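## Task

Sound exactly the notes G4, then C#4, then A#3 on the 25-key keyboard (lowest key C3 on the player's left, highest C5 on the player's right), and no other notes. A note only counts when its key travels most of its way down, and the key has to rise most of the way again before it can count a second time. Any wrong note, any two notes sounded together, or any note after A#3 means failure. There is no signal confirming a note. The finished state must not depend on the robot holding anything; at the end, release and pull the hand away.

## Robot and tools

Robot: one arm carrying a five-fingered right hand. Every call drives this single arm; there is no second arm.

Scene frame: origin on the table top beneath the arm's base, +z up, +y to the left when facing along +x. Result lines give end_effector_position in metres and end_effector_quat_wxyz in this frame, plus linear (m/s) and angular (rad/s) velocities. Reported position can be slightly off, more so at long reach.

Hand point frame: a point fixed to the palm, 0.05 m in front of it, where index pad and thumb tip meet in a pinch. Its +z runs along straightened fingers (fingertips sit 0.06 to 0.07 m past the point), +y points out of the palm, +x runs across the palm toward the little finger. The hand extends up to 0.08 m on the little-finger side and 0.02 to 0.09 m on the thumb side depending on thumb turn. A wrist bracket on the little-finger side sticks 0.03 m beyond the point along +y and 0.11 m across; it can collide with things.

A ROW is 14 numbers, each in [-1, 1], in this order: dx, dy, dz, rx, ry, rz, thumb_turn, thumb_bend, index, middle, ring, little, force_limit, speed.
- dx, dy, dz, rx, ry, rz: an offset, not a pose. It is expressed in the hand point's own axes and measured from the hand point's measured pose when the action begins (for a call's first action, from the pose last reported). 1.0 equals 0.6 m of travel or 180 degrees; rx, ry, rz form one rotation vector. Each row in a table is measured from that same start, not from the row before.
- thumb_turn, thumb_bend, index, middle, ring, little: absolute motor targets, -1 open/straight, +1 closed/curled (thumb_turn +1 puts the thumb in front of the palm). A pinch is roughly index +0.22, thumb_bend +0.75, thumb_turn +0.57. A motor only starts when its target changes by 0.01 or more.
- force_limit: fingertip load at which a closing motor halts, linear from about 0 N (-1) to 10 N (+1), 15 N for the two thumb motors.
- speed: finger speed, near zero at -1 up to full at +1 (full travel 0.6 s).

Tools:
- execute_actions(actions): a list of actions; each action is a table of up to 15 rows, one per 1/30 s step; a short table repeats its final row until 15 steps pass. Empty list returns state and images only. Each control step the commanded pose is clipped to within 100 mm and 16 degrees of the measured one, so large offsets need several actions. Motion lags commands by about 0.17 s. Results include step readings; HELD marks a held-back step.
- move(target, speed, stop_force, blocking): target is one 14-number row, its offset taken from the pose in the most recent result that shows one; moves straight toward it. speed is in m/s, 0.002 to 0.5 (default 0.25); rotation up to twice that in rad/s. Path length in time 0.5 to 10 s. stop_force (N, 9 to 40, optional) ends the path when pushback along the target direction rises that much over its pre-move value; only usable after the scene has run 0.2 s, not reliable when rotating, not combinable with blocking=false; omit it when lifting off something. blocking=false returns after 0.5 s while the arm keeps going; use wait or stop before sending more motion. The result adds a move: line with the ending (done, off_target, moving, held, fault, contact) and limits (paced = pose clipped; held = some steps blocked), plus distance from target.
- wait(seconds): 0 to 10; lets time run holding the last command.
- stop(): brakes a running move.
- zoom_image(camera, region): camera is cam_high, cam_low or cam_wrist; region [x0, y0, x1, y1] in pixels, at most 504 by 504. Images: cam_high 504x504, cam_low 504x504, cam_wrist 616x616 fisheye.
- show_instructions(): shows the scene's reference images.
- finished_scene(scene): ends scene 1 or 2 irreversibly and gives the next task.

Reading results: "Hand target" is the pose the controller is now heading for. "pose unreachable" means the clearance check altered or blocked the command. hand_measured, hand_stopped_by (moving, target, force, stalled, fault) and hand_load_n follow the same six-motor order as a row. Wrist force and torque are in the hand frame; pressing on a surface gives force pointing back into the arm; offsets up to about 4 N, noise up to 2.4 N, saturating near 50 N.

Playing keys: extend one finger (e.g. index at -1) with the others curled, so only one key is touched. Black keys (C#, D#, F#, G#, A#) are narrower, raised and set back; white keys are struck nearer the front. Locate keys with the cameras and zoom before pressing. Press straight down slowly, far enough to sound but not hard into the key bottom: the arm is stiff, and a target even slightly beyond contact can cause a fault. Lift clearly between notes so the key returns, and move sideways only while raised. After the final note, raise the hand and pull away without brushing any key.

Avoid: torque faults (joint load limits 139 N m for pan, lift, elbow; 26 N m for the three wrist joints) and any outside force of 150 N, each freezing the arm for 10 s; slams and fast impacts; knocking anything off the table; holding loads long enough to overheat motors (warning at 70 °C, braking at 85 °C). Joint ranges: elbow 0 to 3.142 rad, pan ±3.142, others ±6.283.

Each tool is called by a JSON object that holds its "op" and its "data".

Reference images:

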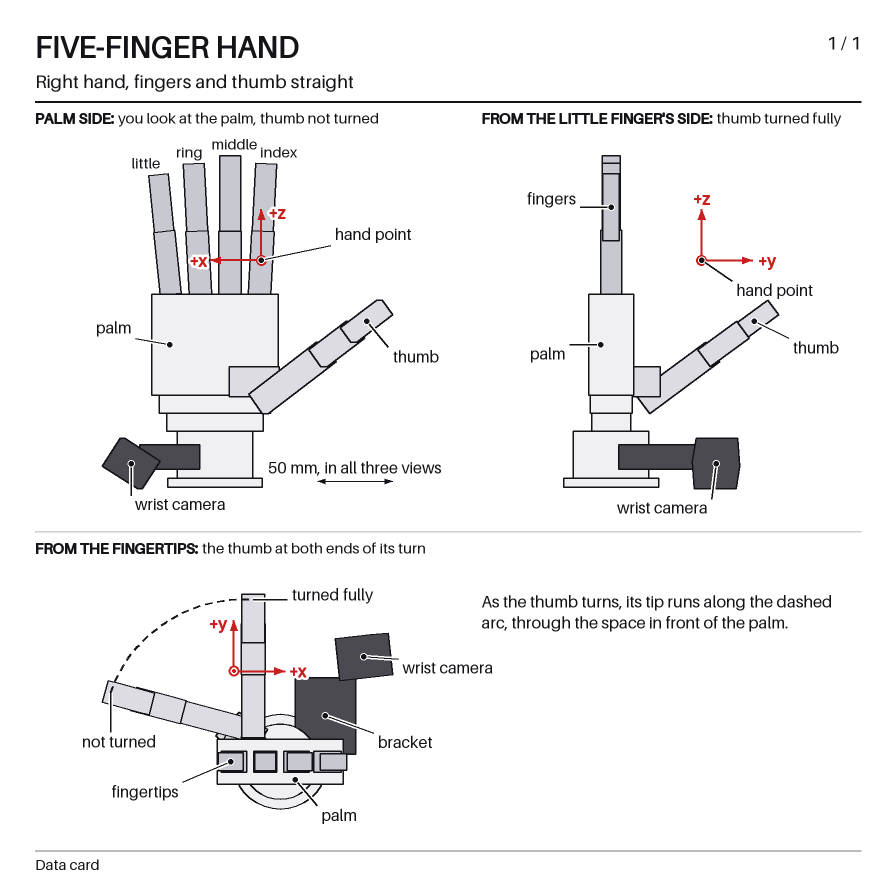

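## Session

{"op": "execute_actions", "data": {"actions": []}}

Scene clock: 0.00 s.
end_effector_position=(+0.3659, +0.1294, +0.1855) hand_measured=(-1.000, -1.000, -1.000, -1.000, -1.000, -1.000) hand_load_n=(+0.0, +0.0, +0.0, +0.0, +0.0, +0.0) hand_stopped_by=(target, target, target, target, target, target) hand_force_limit=0.00 hand_speed=-0.80 end_effector_quat_wxyz=(+0.084, +0.256, +0.943, +0.195) end_effector_velocity=(-0.000, -0.000, -0.000) end_effector_angular_velocity=(-0.000, +0.000, -0.000)
Joint positions: [ 0.373 -1.522  2.237  0.416  1.996 -0.891]
Joint velocities: [-0. -0.  0. -0.  0. -0.]
Wrist force (N, on the end effector, along its own x y z axes, offset not removed): no reading
Wrist torque (N m, same axes, about the end effector's origin, offset not removed): no reading
Hand target: +0.366, +0.129, +0.186; +0.084, +0.256, +0.943, +0.195

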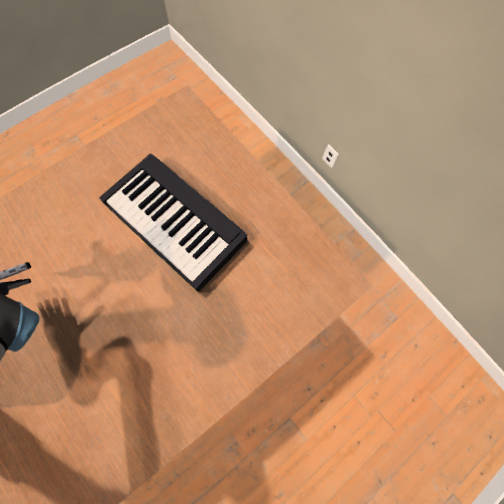

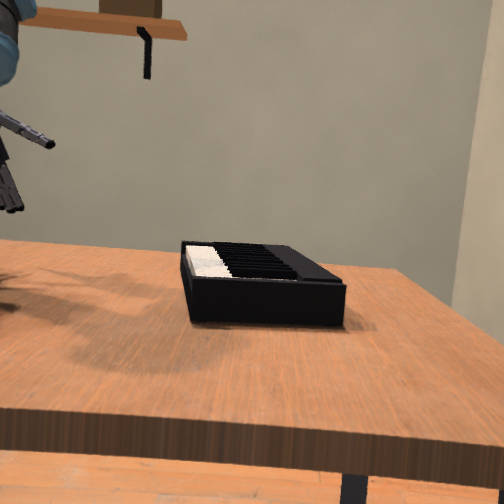

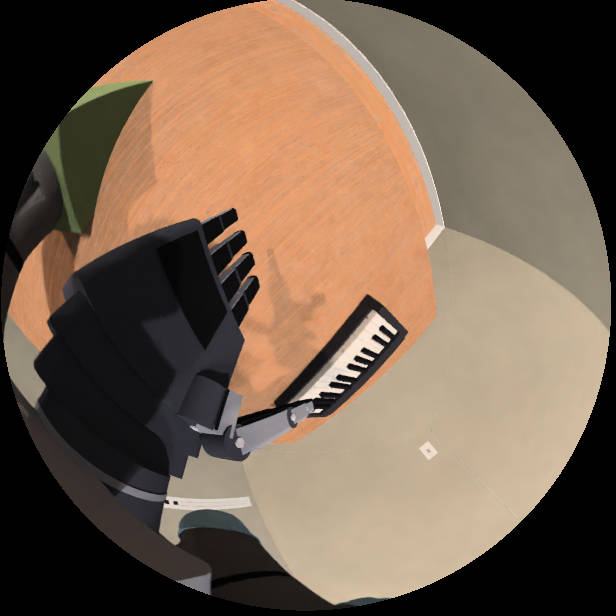

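{"op": "zoom_image", "data": {"camera": "cam_high", "region": [80, 140, 260, 300]}}

Region (80, 140, 260, 300) of cam_high's 504x504 image, scaled by 2.800, with more detail than that image has.

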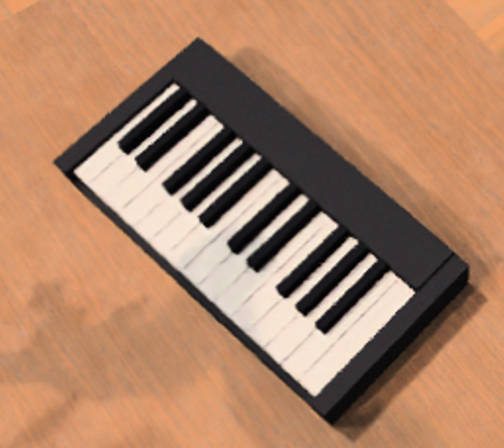

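{"op": "move", "data": {"target": [-0.584,-0.099,0.096,0,0,0,-1,-1,-1,1,1,1,0,0.5], "speed": 0.3}}

Scene clock: 26.80 s.
end_effector_position=(+0.6530, -0.0804, +0.1296) hand_measured=(-1.000, -1.000, -1.000, +1.000, +1.000, +1.000) hand_load_n=(+0.0, +0.0, +0.0, +0.0, +0.0, +0.0) hand_stopped_by=(target, target, target, target, target, target) hand_force_limit=0.00 hand_speed=0.50 end_effector_quat_wxyz=(+0.085, +0.256, +0.943, +0.195) end_effector_velocity=(+0.002, -0.001, -0.001) end_effector_angular_velocity=(+0.001, +0.002, +0.002)
Joint positions: [-0.249 -1.304  1.501  0.779  1.68  -1.451]
Joint velocities: [-0.001  0.007 -0.011  0.007 -0.001 -0.001]
Wrist force (N, on the end effector, along its own x y z axes, offset not removed): [4.3 -0.1 -2.0]
Wrist torque (N m, same axes, about the end effector's origin, offset not removed): [0.17 -0.66 0.24]
Hand target: +0.653, -0.081, +0.130; +0.085, +0.256, +0.943, +0.195
Off the commanded pose: 0.001 m, 0 deg.
move: done
camera_calibration (this result's frames):
cam_wrist: T_world_to_cam=[[0.586604, 0.703884, 0.400554, -0.376818], [0.513095, -0.705668, 0.488637, -0.453893], [0.626602, -0.0811141, -0.775107, -0.190791], [0, 0, 0, 1]] pos_world=[0.573483, -0.0705378, 0.224842]

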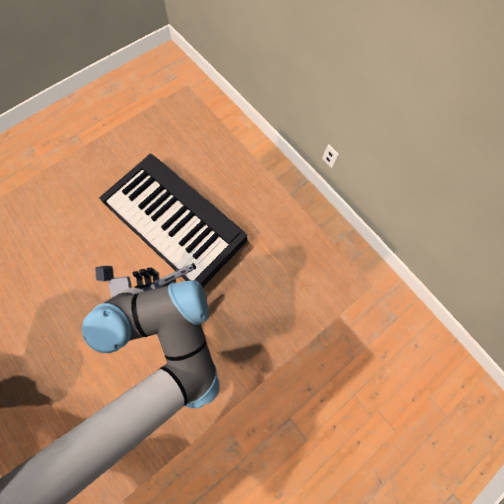

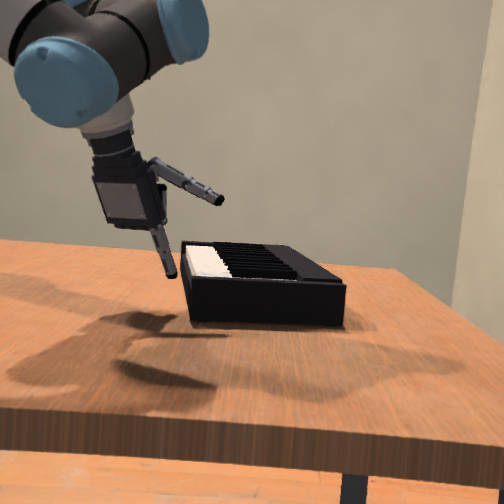

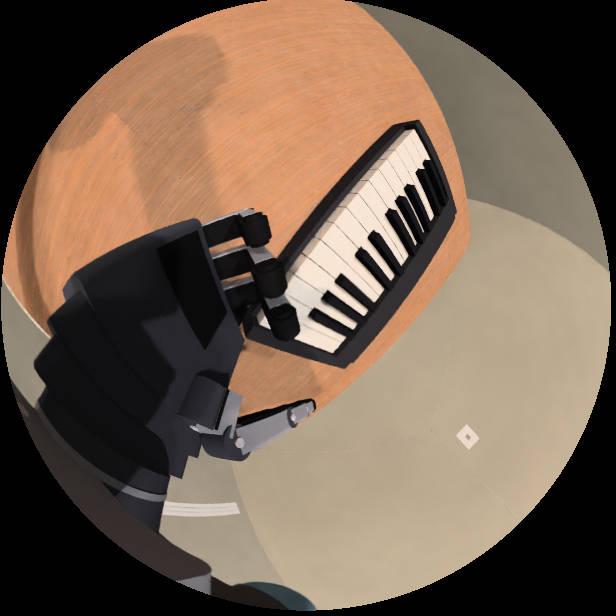

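{"op": "move", "data": {"target": [0,0.12,0,0,0,0,-1,-1,-1,1,1,1,0,0.5]}}

Scene clock: 39.20 s.
end_effector_position=(+0.6853, -0.0235, +0.1590) hand_measured=(-1.000, -1.000, -1.000, +1.000, +1.000, +1.000) hand_load_n=(+0.0, +0.0, +0.0, +0.0, +0.0, +0.0) hand_stopped_by=(target, target, target, target, target, target) hand_force_limit=0.00 hand_speed=0.50 end_effector_quat_wxyz=(+0.085, +0.256, +0.943, +0.195) end_effector_velocity=(+0.001, +0.002, +0.000) end_effector_angular_velocity=(-0.001, +0.002, -0.000)
Joint positions: [-0.089 -1.21   1.383  0.823  1.769 -1.315]
Joint velocities: [ 0.005  0.005 -0.006  0.003  0.004  0.005]
Wrist force (N, on the end effector, along its own x y z axes, offset not removed): [2.3 -0.9 1.1]
Wrist torque (N m, same axes, about the end effector's origin, offset not removed): [-0.20 -0.36 0.15]
Hand target: +0.685, -0.023, +0.159; +0.085, +0.256, +0.943, +0.195
Off the commanded pose: 0.000 m, 0 deg.
move: done
camera_calibration (this result's frames):
cam_wrist: T_world_to_cam=[[0.586608, 0.703721, 0.400835, -0.447669], [0.513077, -0.705865, 0.488373, -0.444669], [0.626613, -0.0808239, -0.775128, -0.183602], [0, 0, 0, 1]] pos_world=[0.605802, -0.0136817, 0.254291]

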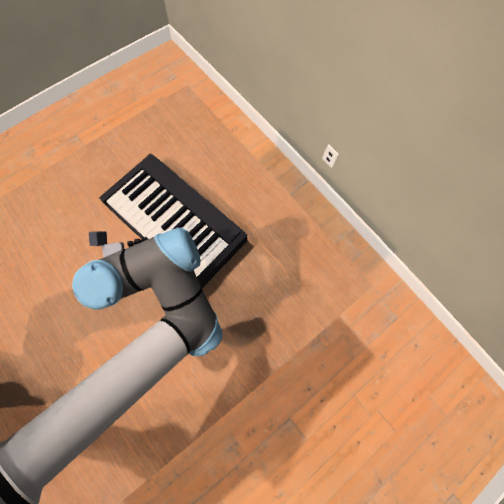

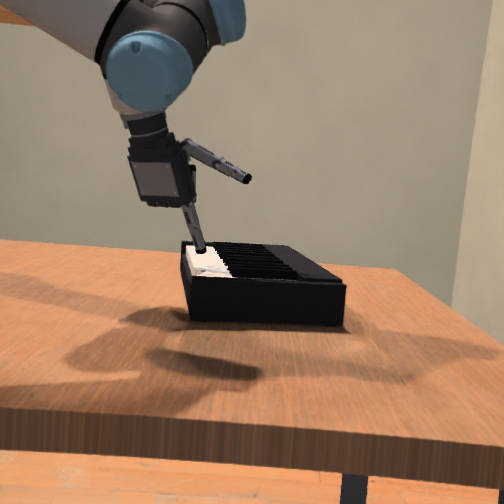

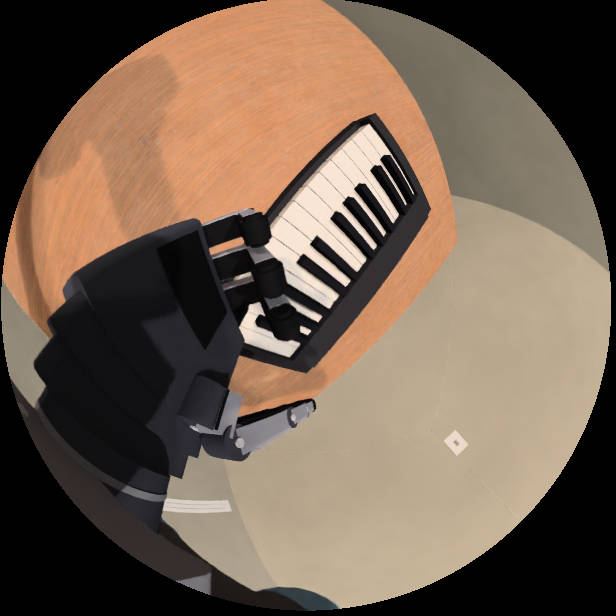

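{"op": "zoom_image", "data": {"camera": "cam_wrist", "region": [180, 100, 460, 400]}}

Region (180, 100, 460, 400) of cam_wrist's 616x616 image, scaled by 1.680, with more detail than that image has; it fills the left 470 columns of this view, and the rest is white.

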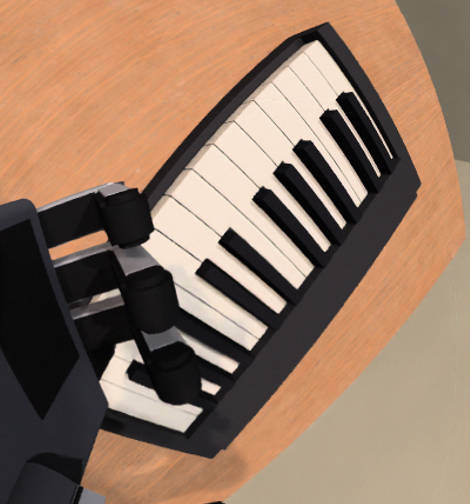

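{"op": "move", "data": {"target": [0,0,-0.05,0,0,0,-1,-1,1,1,1,-1,0,0.5]}}

{"op": "zoom_image", "data": {"camera": "cam_wrist", "region": [180, 100, 460, 400]}}

Scene clock: 60.63 s.
end_effector_position=(+0.6775, -0.0332, +0.1863) hand_measured=(-1.000, -1.000, +1.000, +1.000, +1.000, -1.000) hand_load_n=(+0.0, +0.0, +0.0, +0.0, +0.0, +0.0) hand_stopped_by=(target, target, target, target, target, target) hand_force_limit=0.00 hand_speed=0.50 end_effector_quat_wxyz=(+0.085, +0.256, +0.943, +0.195) end_effector_velocity=(-0.000, +0.000, +0.000) end_effector_angular_velocity=(+0.001, -0.000, +0.000)
Joint positions: [-0.075 -1.251  1.377  0.873  1.776 -1.304]
Joint velocities: [ 0.    -0.001  0.     0.    -0.001 -0.   ]
Wrist force (N, on the end effector, along its own x y z axes, offset not removed): [1.4 -0.9 -2.3]
Wrist torque (N m, same axes, about the end effector's origin, offset not removed): [0.11 -0.14 0.21]
Hand target: +0.678, -0.033, +0.186; +0.085, +0.256, +0.943, +0.195
Off the commanded pose: 0.000 m, 0 deg.
move: done
camera_calibration (this result's frames):
cam_wrist: T_world_to_cam=[[0.586614, 0.70371, 0.400844, -0.447224], [0.513087, -0.705877, 0.488343, -0.460824], [0.626599, -0.0808014, -0.775142, -0.158346], [0, 0, 0, 1]] pos_world=[0.59801, -0.0233631, 0.281567]

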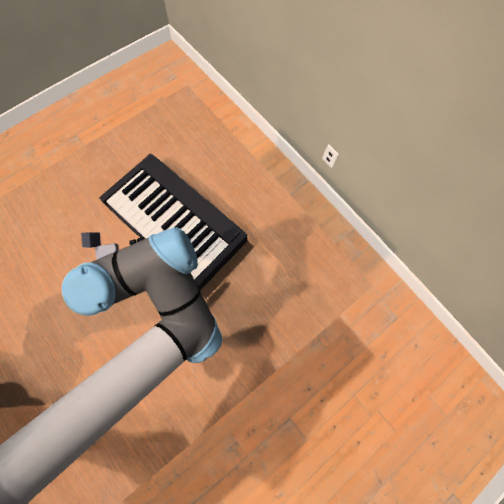

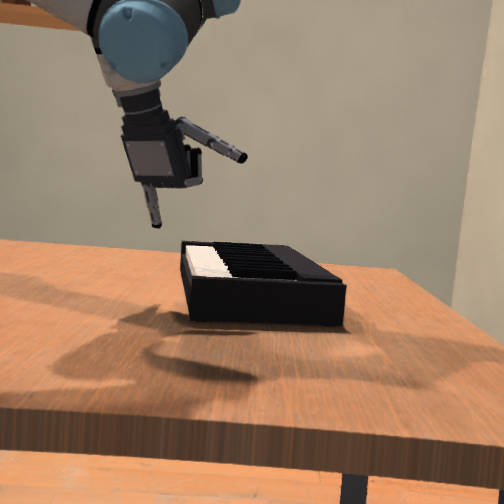

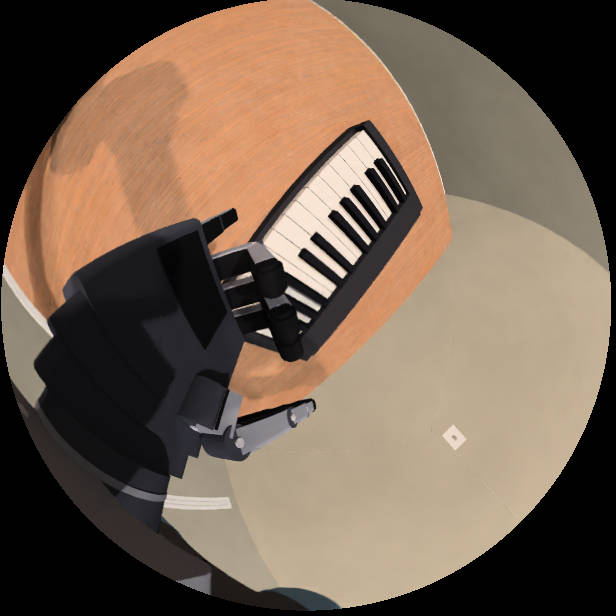

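Region (180, 100, 460, 400) of cam_wrist's 616x616 image, scaled by 1.680, with more detail than that image has; it fills the left 470 columns of this view, and the rest is white.

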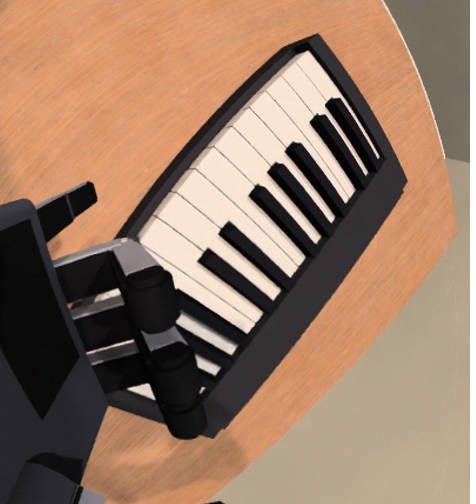

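{"op": "move", "data": {"target": [-0.117,-0.016,0.055,0,0,0,-1,-1,1,1,1,-1,0,0.5]}}

Scene clock: 72.97 s.
end_effector_position=(+0.7415, -0.0664, +0.1566) hand_measured=(-1.000, -1.000, +1.000, +1.000, +1.000, -1.000) hand_load_n=(+0.0, +0.0, +0.0, +0.0, +0.0, +0.0) hand_stopped_by=(target, target, target, target, target, target) hand_force_limit=0.00 hand_speed=0.50 end_effector_quat_wxyz=(+0.085, +0.256, +0.943, +0.195) end_effector_velocity=(+0.002, -0.001, -0.001) end_effector_angular_velocity=(-0.001, +0.002, +0.001)
Joint positions: [-0.143 -1.105  1.135  0.958  1.739 -1.361]
Joint velocities: [-0.001  0.006 -0.01   0.006  0.001 -0.001]
Wrist force (N, on the end effector, along its own x y z axes, offset not removed): [2.9 -3.1 -0.2]
Wrist torque (N m, same axes, about the end effector's origin, offset not removed): [-0.46 -0.45 0.08]
Hand target: +0.742, -0.066, +0.157; +0.085, +0.256, +0.943, +0.195
Off the commanded pose: 0.000 m, 0 deg.
move: done
camera_calibration (this result's frames):
cam_wrist: T_world_to_cam=[[0.586588, 0.703711, 0.400882, -0.449447], [0.512884, -0.705855, 0.488589, -0.50244], [0.62679, -0.0809942, -0.774967, -0.224275], [0, 0, 0, 1]] pos_world=[0.661907, -0.0565336, 0.251856]

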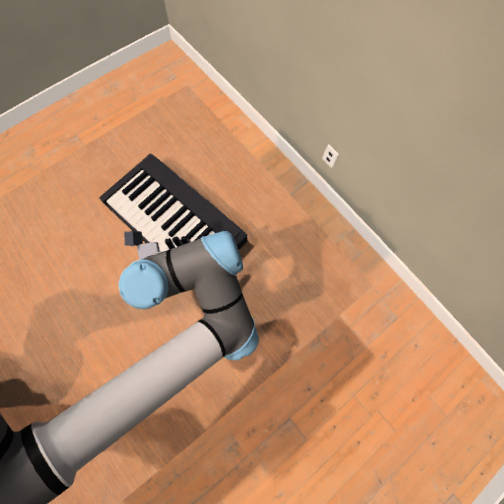

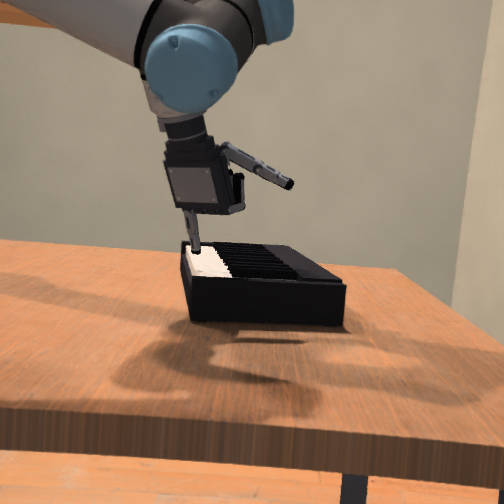

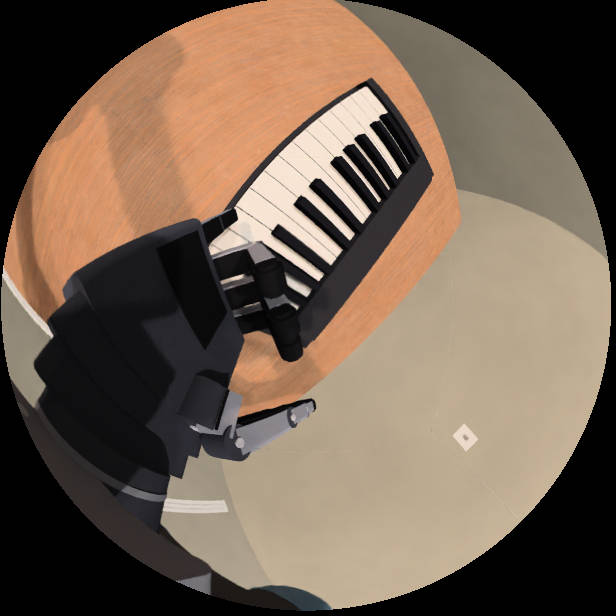

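{"op": "zoom_image", "data": {"camera": "cam_wrist", "region": [180, 150, 340, 310]}}

Region (180, 150, 340, 310) of cam_wrist's 616x616 image, scaled by 3.150, with more detail than that image has.

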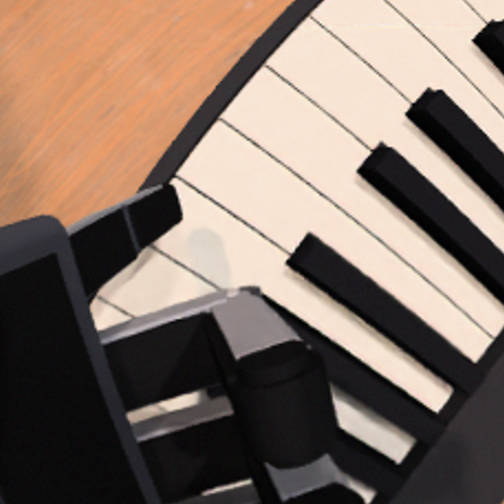

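{"op": "move", "data": {"target": [-0.023,0.002,0.021,0,0,0,-1,-1,1,1,1,-1,0,0.5], "speed": 0.1}}

{"op": "zoom_image", "data": {"camera": "cam_wrist", "region": [180, 150, 340, 310]}}

{"op": "zoom_image", "data": {"camera": "cam_low", "region": [140, 200, 300, 330]}}

Scene clock: 85.20 s.
end_effector_position=(+0.7568, -0.0685, +0.1466) hand_measured=(-1.000, -1.000, +1.000, +1.000, +1.000, -1.000) hand_load_n=(+0.0, +0.0, +0.0, +0.0, +0.0, +0.0) hand_stopped_by=(target, target, target, target, target, target) hand_force_limit=0.00 hand_speed=0.50 end_effector_quat_wxyz=(+0.085, +0.256, +0.943, +0.195) end_effector_velocity=(+0.002, +0.000, -0.002) end_effector_angular_velocity=(+0.002, +0.001, +0.000)
Joint positions: [-0.15  -1.06   1.074  0.973  1.735 -1.368]
Joint velocities: [-0.001  0.007 -0.008  0.003 -0.001  0.   ]
Wrist force (N, on the end effector, along its own x y z axes, offset not removed): [1.9 -0.3 -3.6]
Wrist torque (N m, same axes, about the end effector's origin, offset not removed): [0.17 -0.24 0.16]
Hand target: +0.757, -0.069, +0.146; +0.085, +0.256, +0.943, +0.195
Off the commanded pose: 0.000 m, 0 deg.
move: done
camera_calibration (this result's frames):
cam_wrist: T_world_to_cam=[[0.586585, 0.703698, 0.400909, -0.452972], [0.512823, -0.705864, 0.48864, -0.506864], [0.626842, -0.0810337, -0.774921, -0.241864], [0, 0, 0, 1]] pos_world=[0.677249, -0.0586204, 0.24185]

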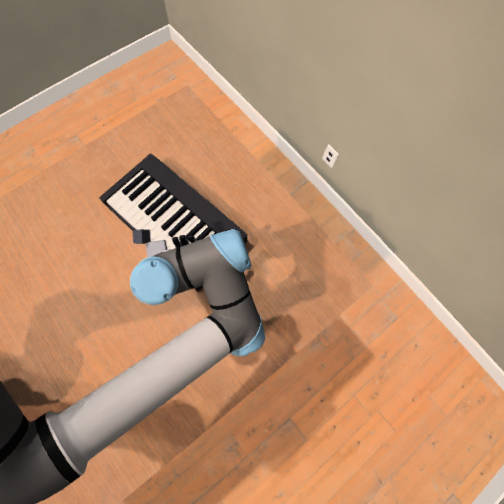

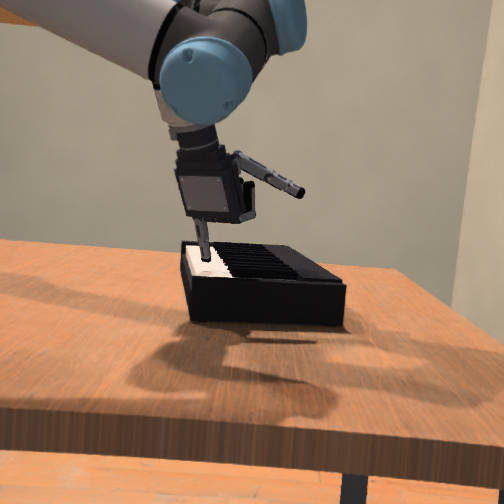

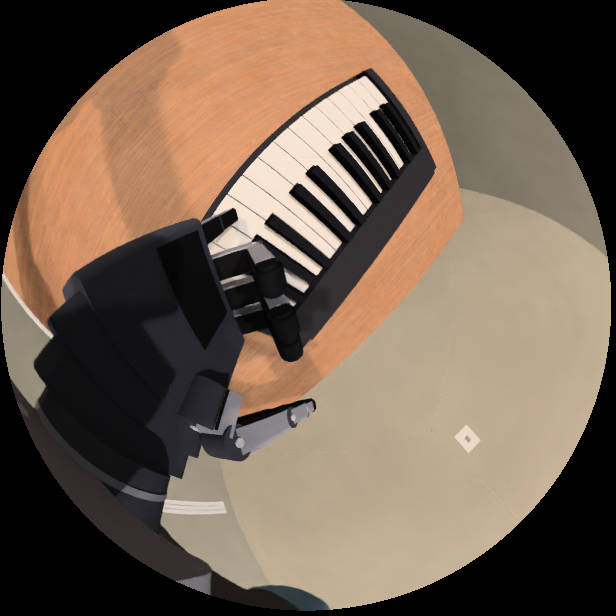

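Region (180, 150, 340, 310) of cam_wrist's 616x616 image, scaled by 3.150, with more detail than that image has.

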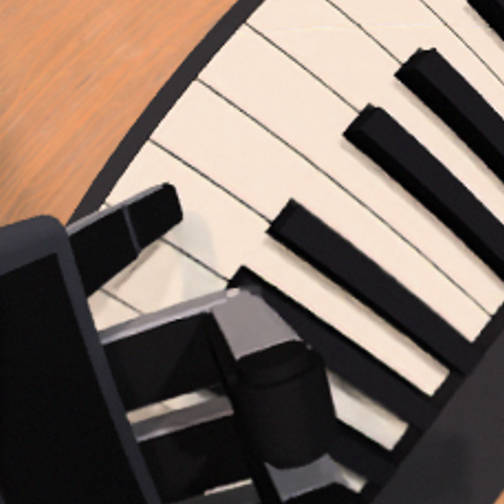

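Region (140, 200, 300, 330) of cam_low's 504x504 image, scaled by 3.150, with more detail than that image has; it fills the top 410 rows of this view, and the rest is white.

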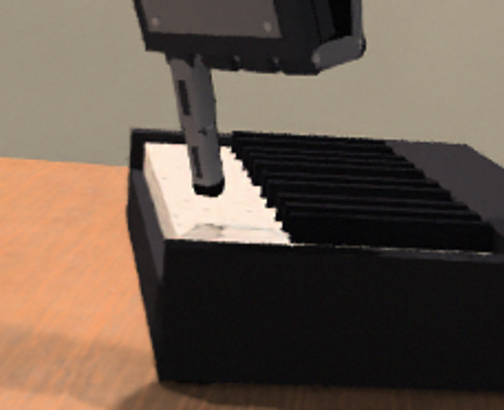

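{"op": "move", "data": {"target": [0.005,-0.013,0.04,0,0,0,-1,-1,1,1,1,-1,0,0.5], "speed": 0.02, "stop_force": 9}}

Scene clock: 95.80 s.
end_effector_position=(+0.7569, -0.0655, +0.1241) hand_measured=(-1.000, -1.000, +1.000, +1.000, +1.000, -1.000) hand_load_n=(+0.0, +0.0, +0.0, +0.0, +0.0, -1.0) hand_stopped_by=(target, target, target, target, target, target) hand_force_limit=0.00 hand_speed=0.50 end_effector_quat_wxyz=(+0.085, +0.256, +0.943, +0.195) end_effector_velocity=(+0.000, -0.001, +0.005) end_effector_angular_velocity=(-0.001, +0.002, -0.004)
Joint positions: [-0.168 -1.045  1.098  0.932  1.725 -1.383]
Joint velocities: [ 0.005 -0.003 -0.007  0.011  0.005  0.008]
Wrist force (N, on the end effector, along its own x y z axes, offset not removed): [-1.9 1.2 -21.7]
Wrist torque (N m, same axes, about the end effector's origin, offset not removed): [1.22 0.75 -0.04]
Hand target: +0.757, -0.066, +0.125; +0.085, +0.256, +0.943, +0.195
Off the commanded pose: 0.003 m, 0 deg.
move: contact
camera_calibration (this result's frames):
cam_wrist: T_world_to_cam=[[0.586306, 0.703882, 0.400994, -0.445859], [0.513243, -0.705737, 0.488382, -0.494104], [0.62676, -0.0805337, -0.77504, -0.259046], [0, 0, 0, 1]] pos_world=[0.677364, -0.0557379, 0.219328]

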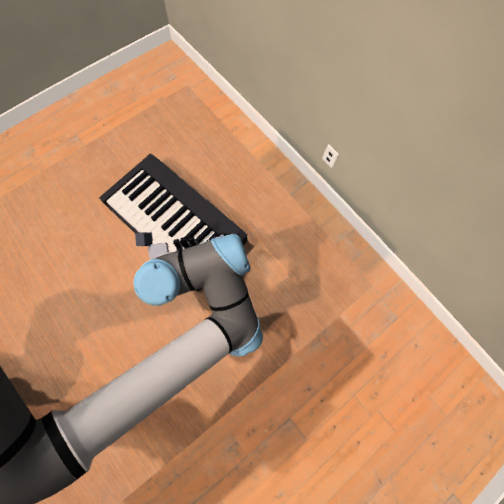

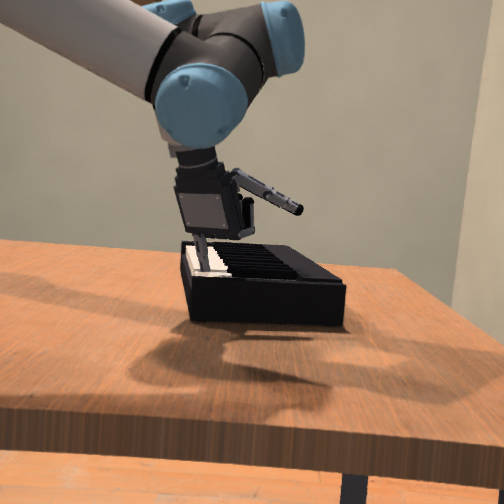

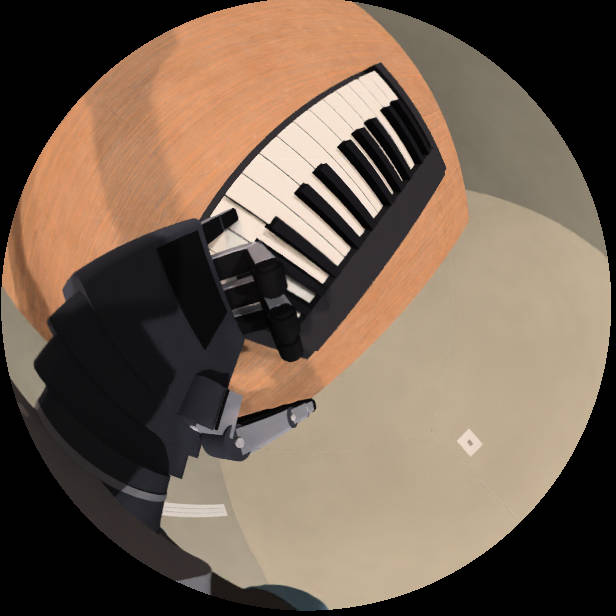

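{"op": "move", "data": {"target": [-0.004,0.027,-0.06,0,0,0,-1,-1,1,1,1,-1,0,0.5]}}

{"op": "move", "data": {"target": [0.03,0.148,0.064,0,0,0,-1,-1,1,1,1,-1,0,0.5]}}

{"op": "zoom_image", "data": {"camera": "cam_wrist", "region": [180, 150, 340, 310]}}

Scene clock: 105.70 s.
end_effector_position=(+0.7569, -0.0656, +0.1634) hand_measured=(-1.000, -1.000, +1.000, +1.000, +1.000, -1.000) hand_load_n=(+0.0, +0.0, +0.0, +0.0, +0.0, +0.0) hand_stopped_by=(target, target, target, target, target, target) hand_force_limit=0.00 hand_speed=0.50 end_effector_quat_wxyz=(+0.085, +0.256, +0.943, +0.195) end_effector_velocity=(+0.000, -0.000, +0.003) end_effector_angular_velocity=(+0.000, +0.001, +0.000)
Joint positions: [-0.128 -1.067  1.055  1.002  1.747 -1.349]
Joint velocities: [ 0.003 -0.001 -0.004  0.006  0.002  0.002]
Wrist force (N, on the end effector, along its own x y z axes, offset not removed): [0.6 -2.6 -2.2]
Wrist torque (N m, same axes, about the end effector's origin, offset not removed): [-0.22 -0.04 0.00]
Hand target: +0.757, -0.066, +0.164; +0.085, +0.256, +0.943, +0.195
Off the commanded pose: 0.000 m, 0 deg.
move: done
camera_calibration (this result's frames):
cam_wrist: T_world_to_cam=[[0.586312, 0.703837, 0.401065, -0.461586], [0.513224, -0.705789, 0.488327, -0.513285], [0.626769, -0.0804757, -0.775038, -0.228602], [0, 0, 0, 1]] pos_world=[0.677344, -0.055786, 0.258602]

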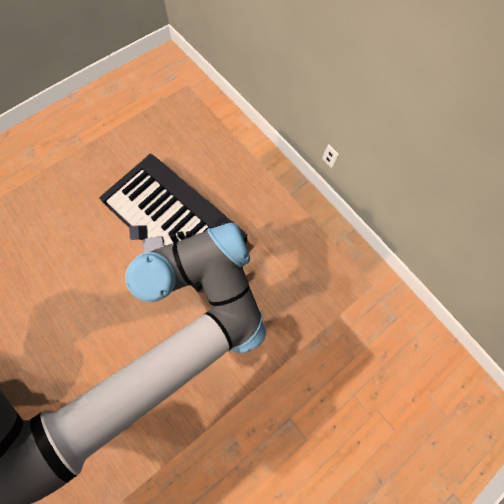

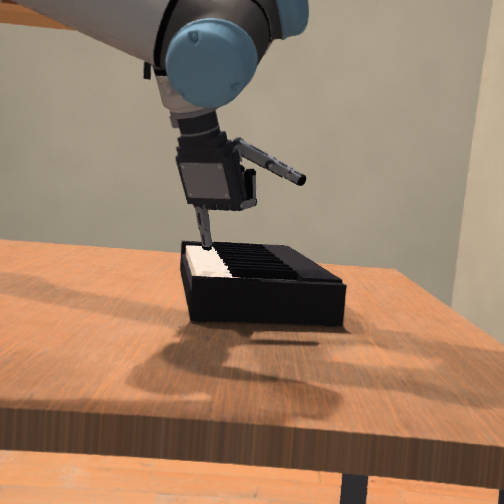

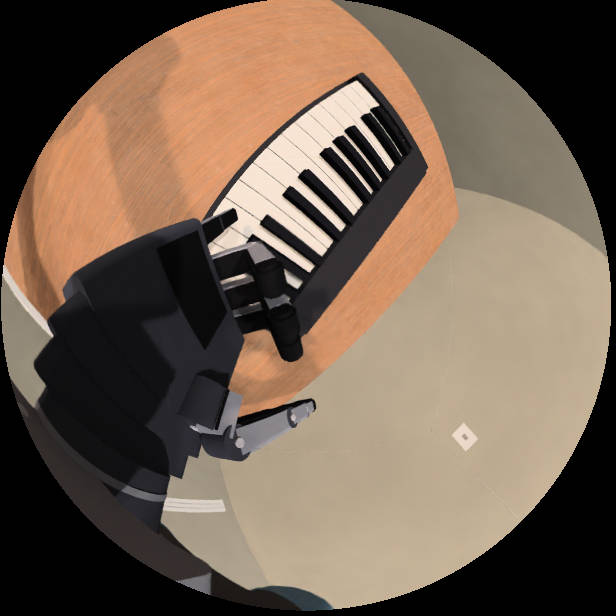

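Scene clock: 106.73 s.
end_effector_position=(+0.7913, +0.0263, +0.1638) hand_measured=(-1.000, -1.000, +1.000, +1.000, +1.000, -1.000) hand_load_n=(+0.0, +0.0, +0.0, +0.0, +0.0, +0.0) hand_stopped_by=(target, target, target, target, target, target) hand_force_limit=0.00 hand_speed=0.50 end_effector_quat_wxyz=(+0.085, +0.256, +0.943, +0.195) end_effector_velocity=(+0.001, +0.002, -0.000) end_effector_angular_velocity=(-0.000, +0.002, +0.001)
Joint positions: [ 0.019 -0.902  0.91   1.01   1.826 -1.222]
Joint velocities: [ 0.003  0.008 -0.011  0.006  0.002  0.003]
Wrist force (N, on the end effector, along its own x y z axes, offset not removed): [2.0 -2.5 -1.2]
Wrist torque (N m, same axes, about the end effector's origin, offset not removed): [-0.29 -0.29 0.02]
Hand target: +0.792, +0.027, +0.164; +0.085, +0.256, +0.943, +0.195
Off the commanded pose: 0.000 m, 0 deg.
move: done
camera_calibration (this result's frames):
cam_wrist: T_world_to_cam=[[0.586332, 0.703673, 0.401323, -0.546679], [0.513169, -0.705978, 0.488111, -0.466263], [0.626796, -0.0802489, -0.77504, -0.242495], [0, 0, 0, 1]] pos_world=[0.711802, 0.0360515, 0.25904]

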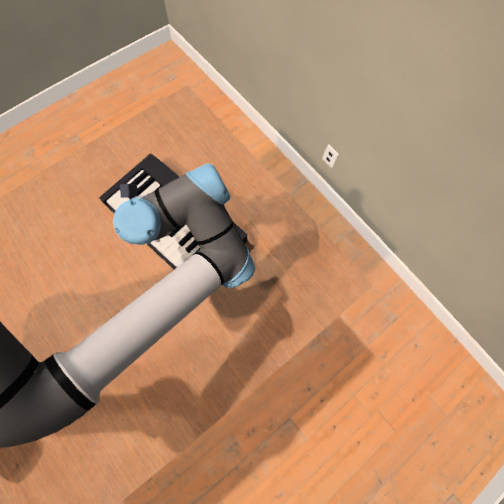

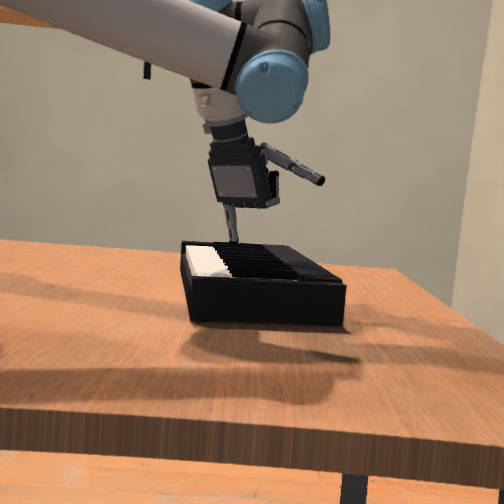

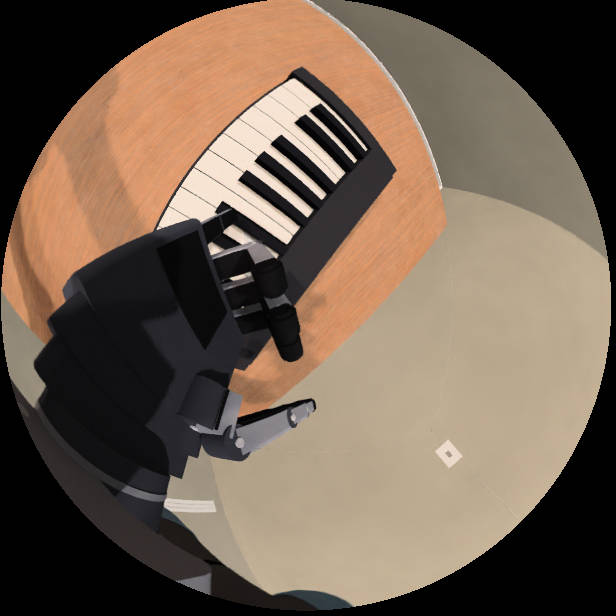

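Region (180, 150, 340, 310) of cam_wrist's 616x616 image, scaled by 3.150, with more detail than that image has.

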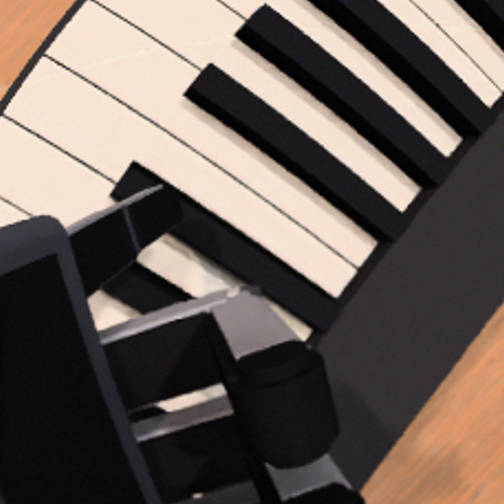

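{"op": "move", "data": {"target": [-0.011,0,0.028,0,0,0,-1,-1,1,1,1,-1,0,0.5], "speed": 0.1}}

{"op": "zoom_image", "data": {"camera": "cam_wrist", "region": [180, 150, 340, 310]}}

Scene clock: 114.30 s.
end_effector_position=(+0.8012, +0.0283, +0.1491) hand_measured=(-1.000, -1.000, +1.000, +1.000, +1.000, -1.000) hand_load_n=(+0.0, +0.0, +0.0, +0.0, +0.0, +0.0) hand_stopped_by=(target, target, target, target, target, target) hand_force_limit=0.00 hand_speed=0.50 end_effector_quat_wxyz=(+0.085, +0.256, +0.943, +0.195) end_effector_velocity=(+0.001, +0.000, -0.002) end_effector_angular_velocity=(-0.000, +0.000, +0.000)
Joint positions: [ 0.008 -0.867  0.874  1.007  1.82  -1.232]
Joint velocities: [-0.001  0.005 -0.006  0.    -0.    -0.002]
Wrist force (N, on the end effector, along its own x y z axes, offset not removed): [0.2 -1.7 -0.6]
Wrist torque (N m, same axes, about the end effector's origin, offset not removed): [-0.21 -0.01 0.01]
Hand target: +0.801, +0.028, +0.149; +0.085, +0.256, +0.943, +0.195
Off the commanded pose: 0.000 m, 0 deg.
move: done
camera_calibration (this result's frames):
cam_wrist: T_world_to_cam=[[0.586339, 0.703627, 0.401393, -0.547996], [0.513021, -0.706014, 0.488215, -0.462663], [0.62691, -0.080336, -0.774939, -0.260007], [0, 0, 0, 1]] pos_world=[0.721668, 0.0380504, 0.244351]

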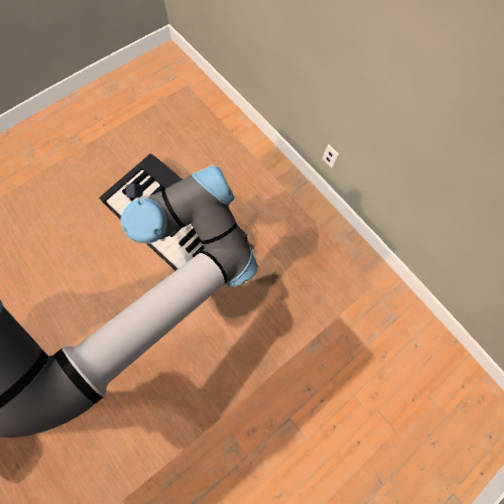

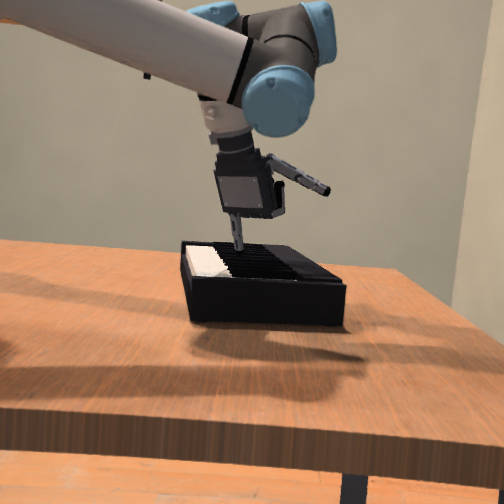

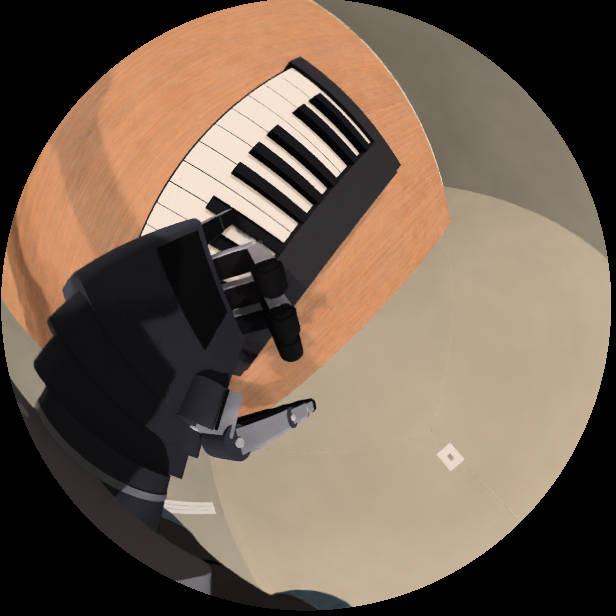

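Region (180, 150, 340, 310) of cam_wrist's 616x616 image, scaled by 3.150, with more detail than that image has.

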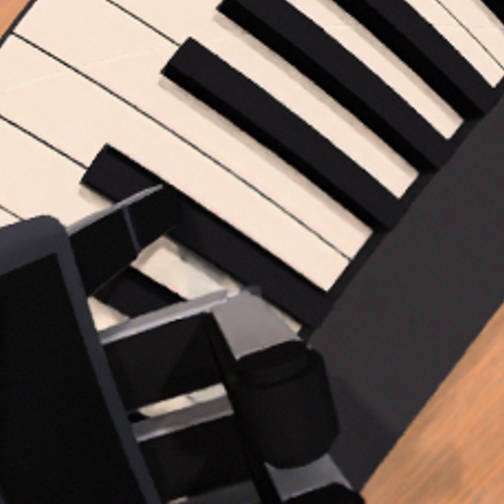

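{"op": "move", "data": {"target": [0.005,-0.013,0.04,0,0,0,-1,-1,1,1,1,-1,0,0.5], "speed": 0.02, "stop_force": 9}}

Scene clock: 122.23 s.
end_effector_position=(+0.8013, +0.0296, +0.1401) hand_measured=(-1.000, -1.000, +1.000, +1.000, +1.000, -1.000) hand_load_n=(+0.0, +0.0, +0.0, +0.0, +0.0, -1.0) hand_stopped_by=(target, target, target, target, target, target) hand_force_limit=0.00 hand_speed=0.50 end_effector_quat_wxyz=(+0.085, +0.256, +0.943, +0.195) end_effector_velocity=(-0.000, -0.001, +0.005) end_effector_angular_velocity=(-0.002, +0.004, -0.003)
Joint positions: [ 0.001 -0.862  0.885  0.99   1.816 -1.239]
Joint velocities: [ 0.005 -0.001 -0.007  0.012  0.006  0.009]
Wrist force (N, on the end effector, along its own x y z axes, offset not removed): [-1.4 1.2 -29.2]
Wrist torque (N m, same axes, about the end effector's origin, offset not removed): [1.59 1.43 0.17]
Hand target: +0.801, +0.029, +0.141; +0.085, +0.256, +0.943, +0.195
Off the commanded pose: 0.016 m, 0 deg.
move: contact
camera_calibration (this result's frames):
cam_wrist: T_world_to_cam=[[0.586063, 0.703857, 0.401393, -0.545089], [0.513502, -0.705839, 0.487963, -0.457736], [0.626774, -0.0798608, -0.775097, -0.266854], [0, 0, 0, 1]] pos_world=[0.721762, 0.0392655, 0.235315]

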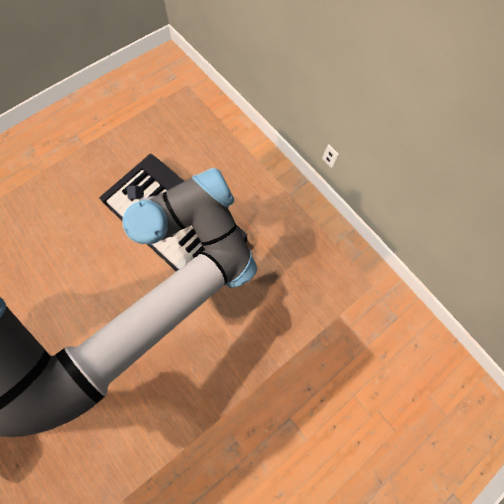

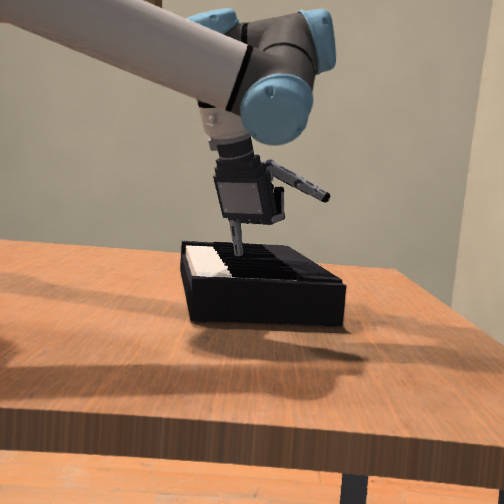

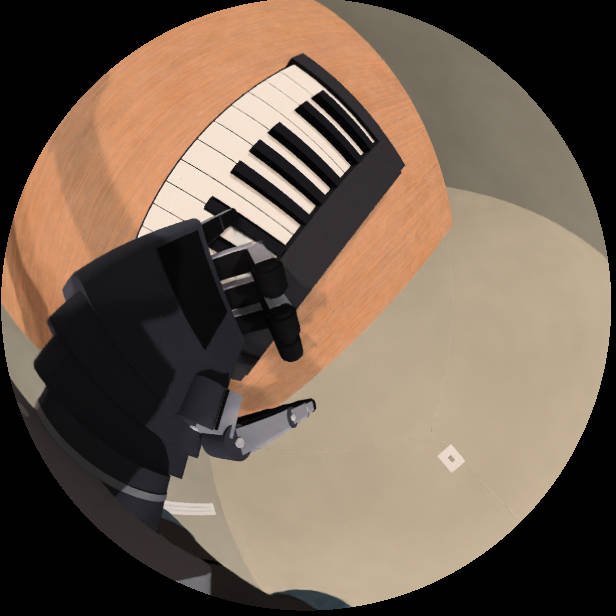

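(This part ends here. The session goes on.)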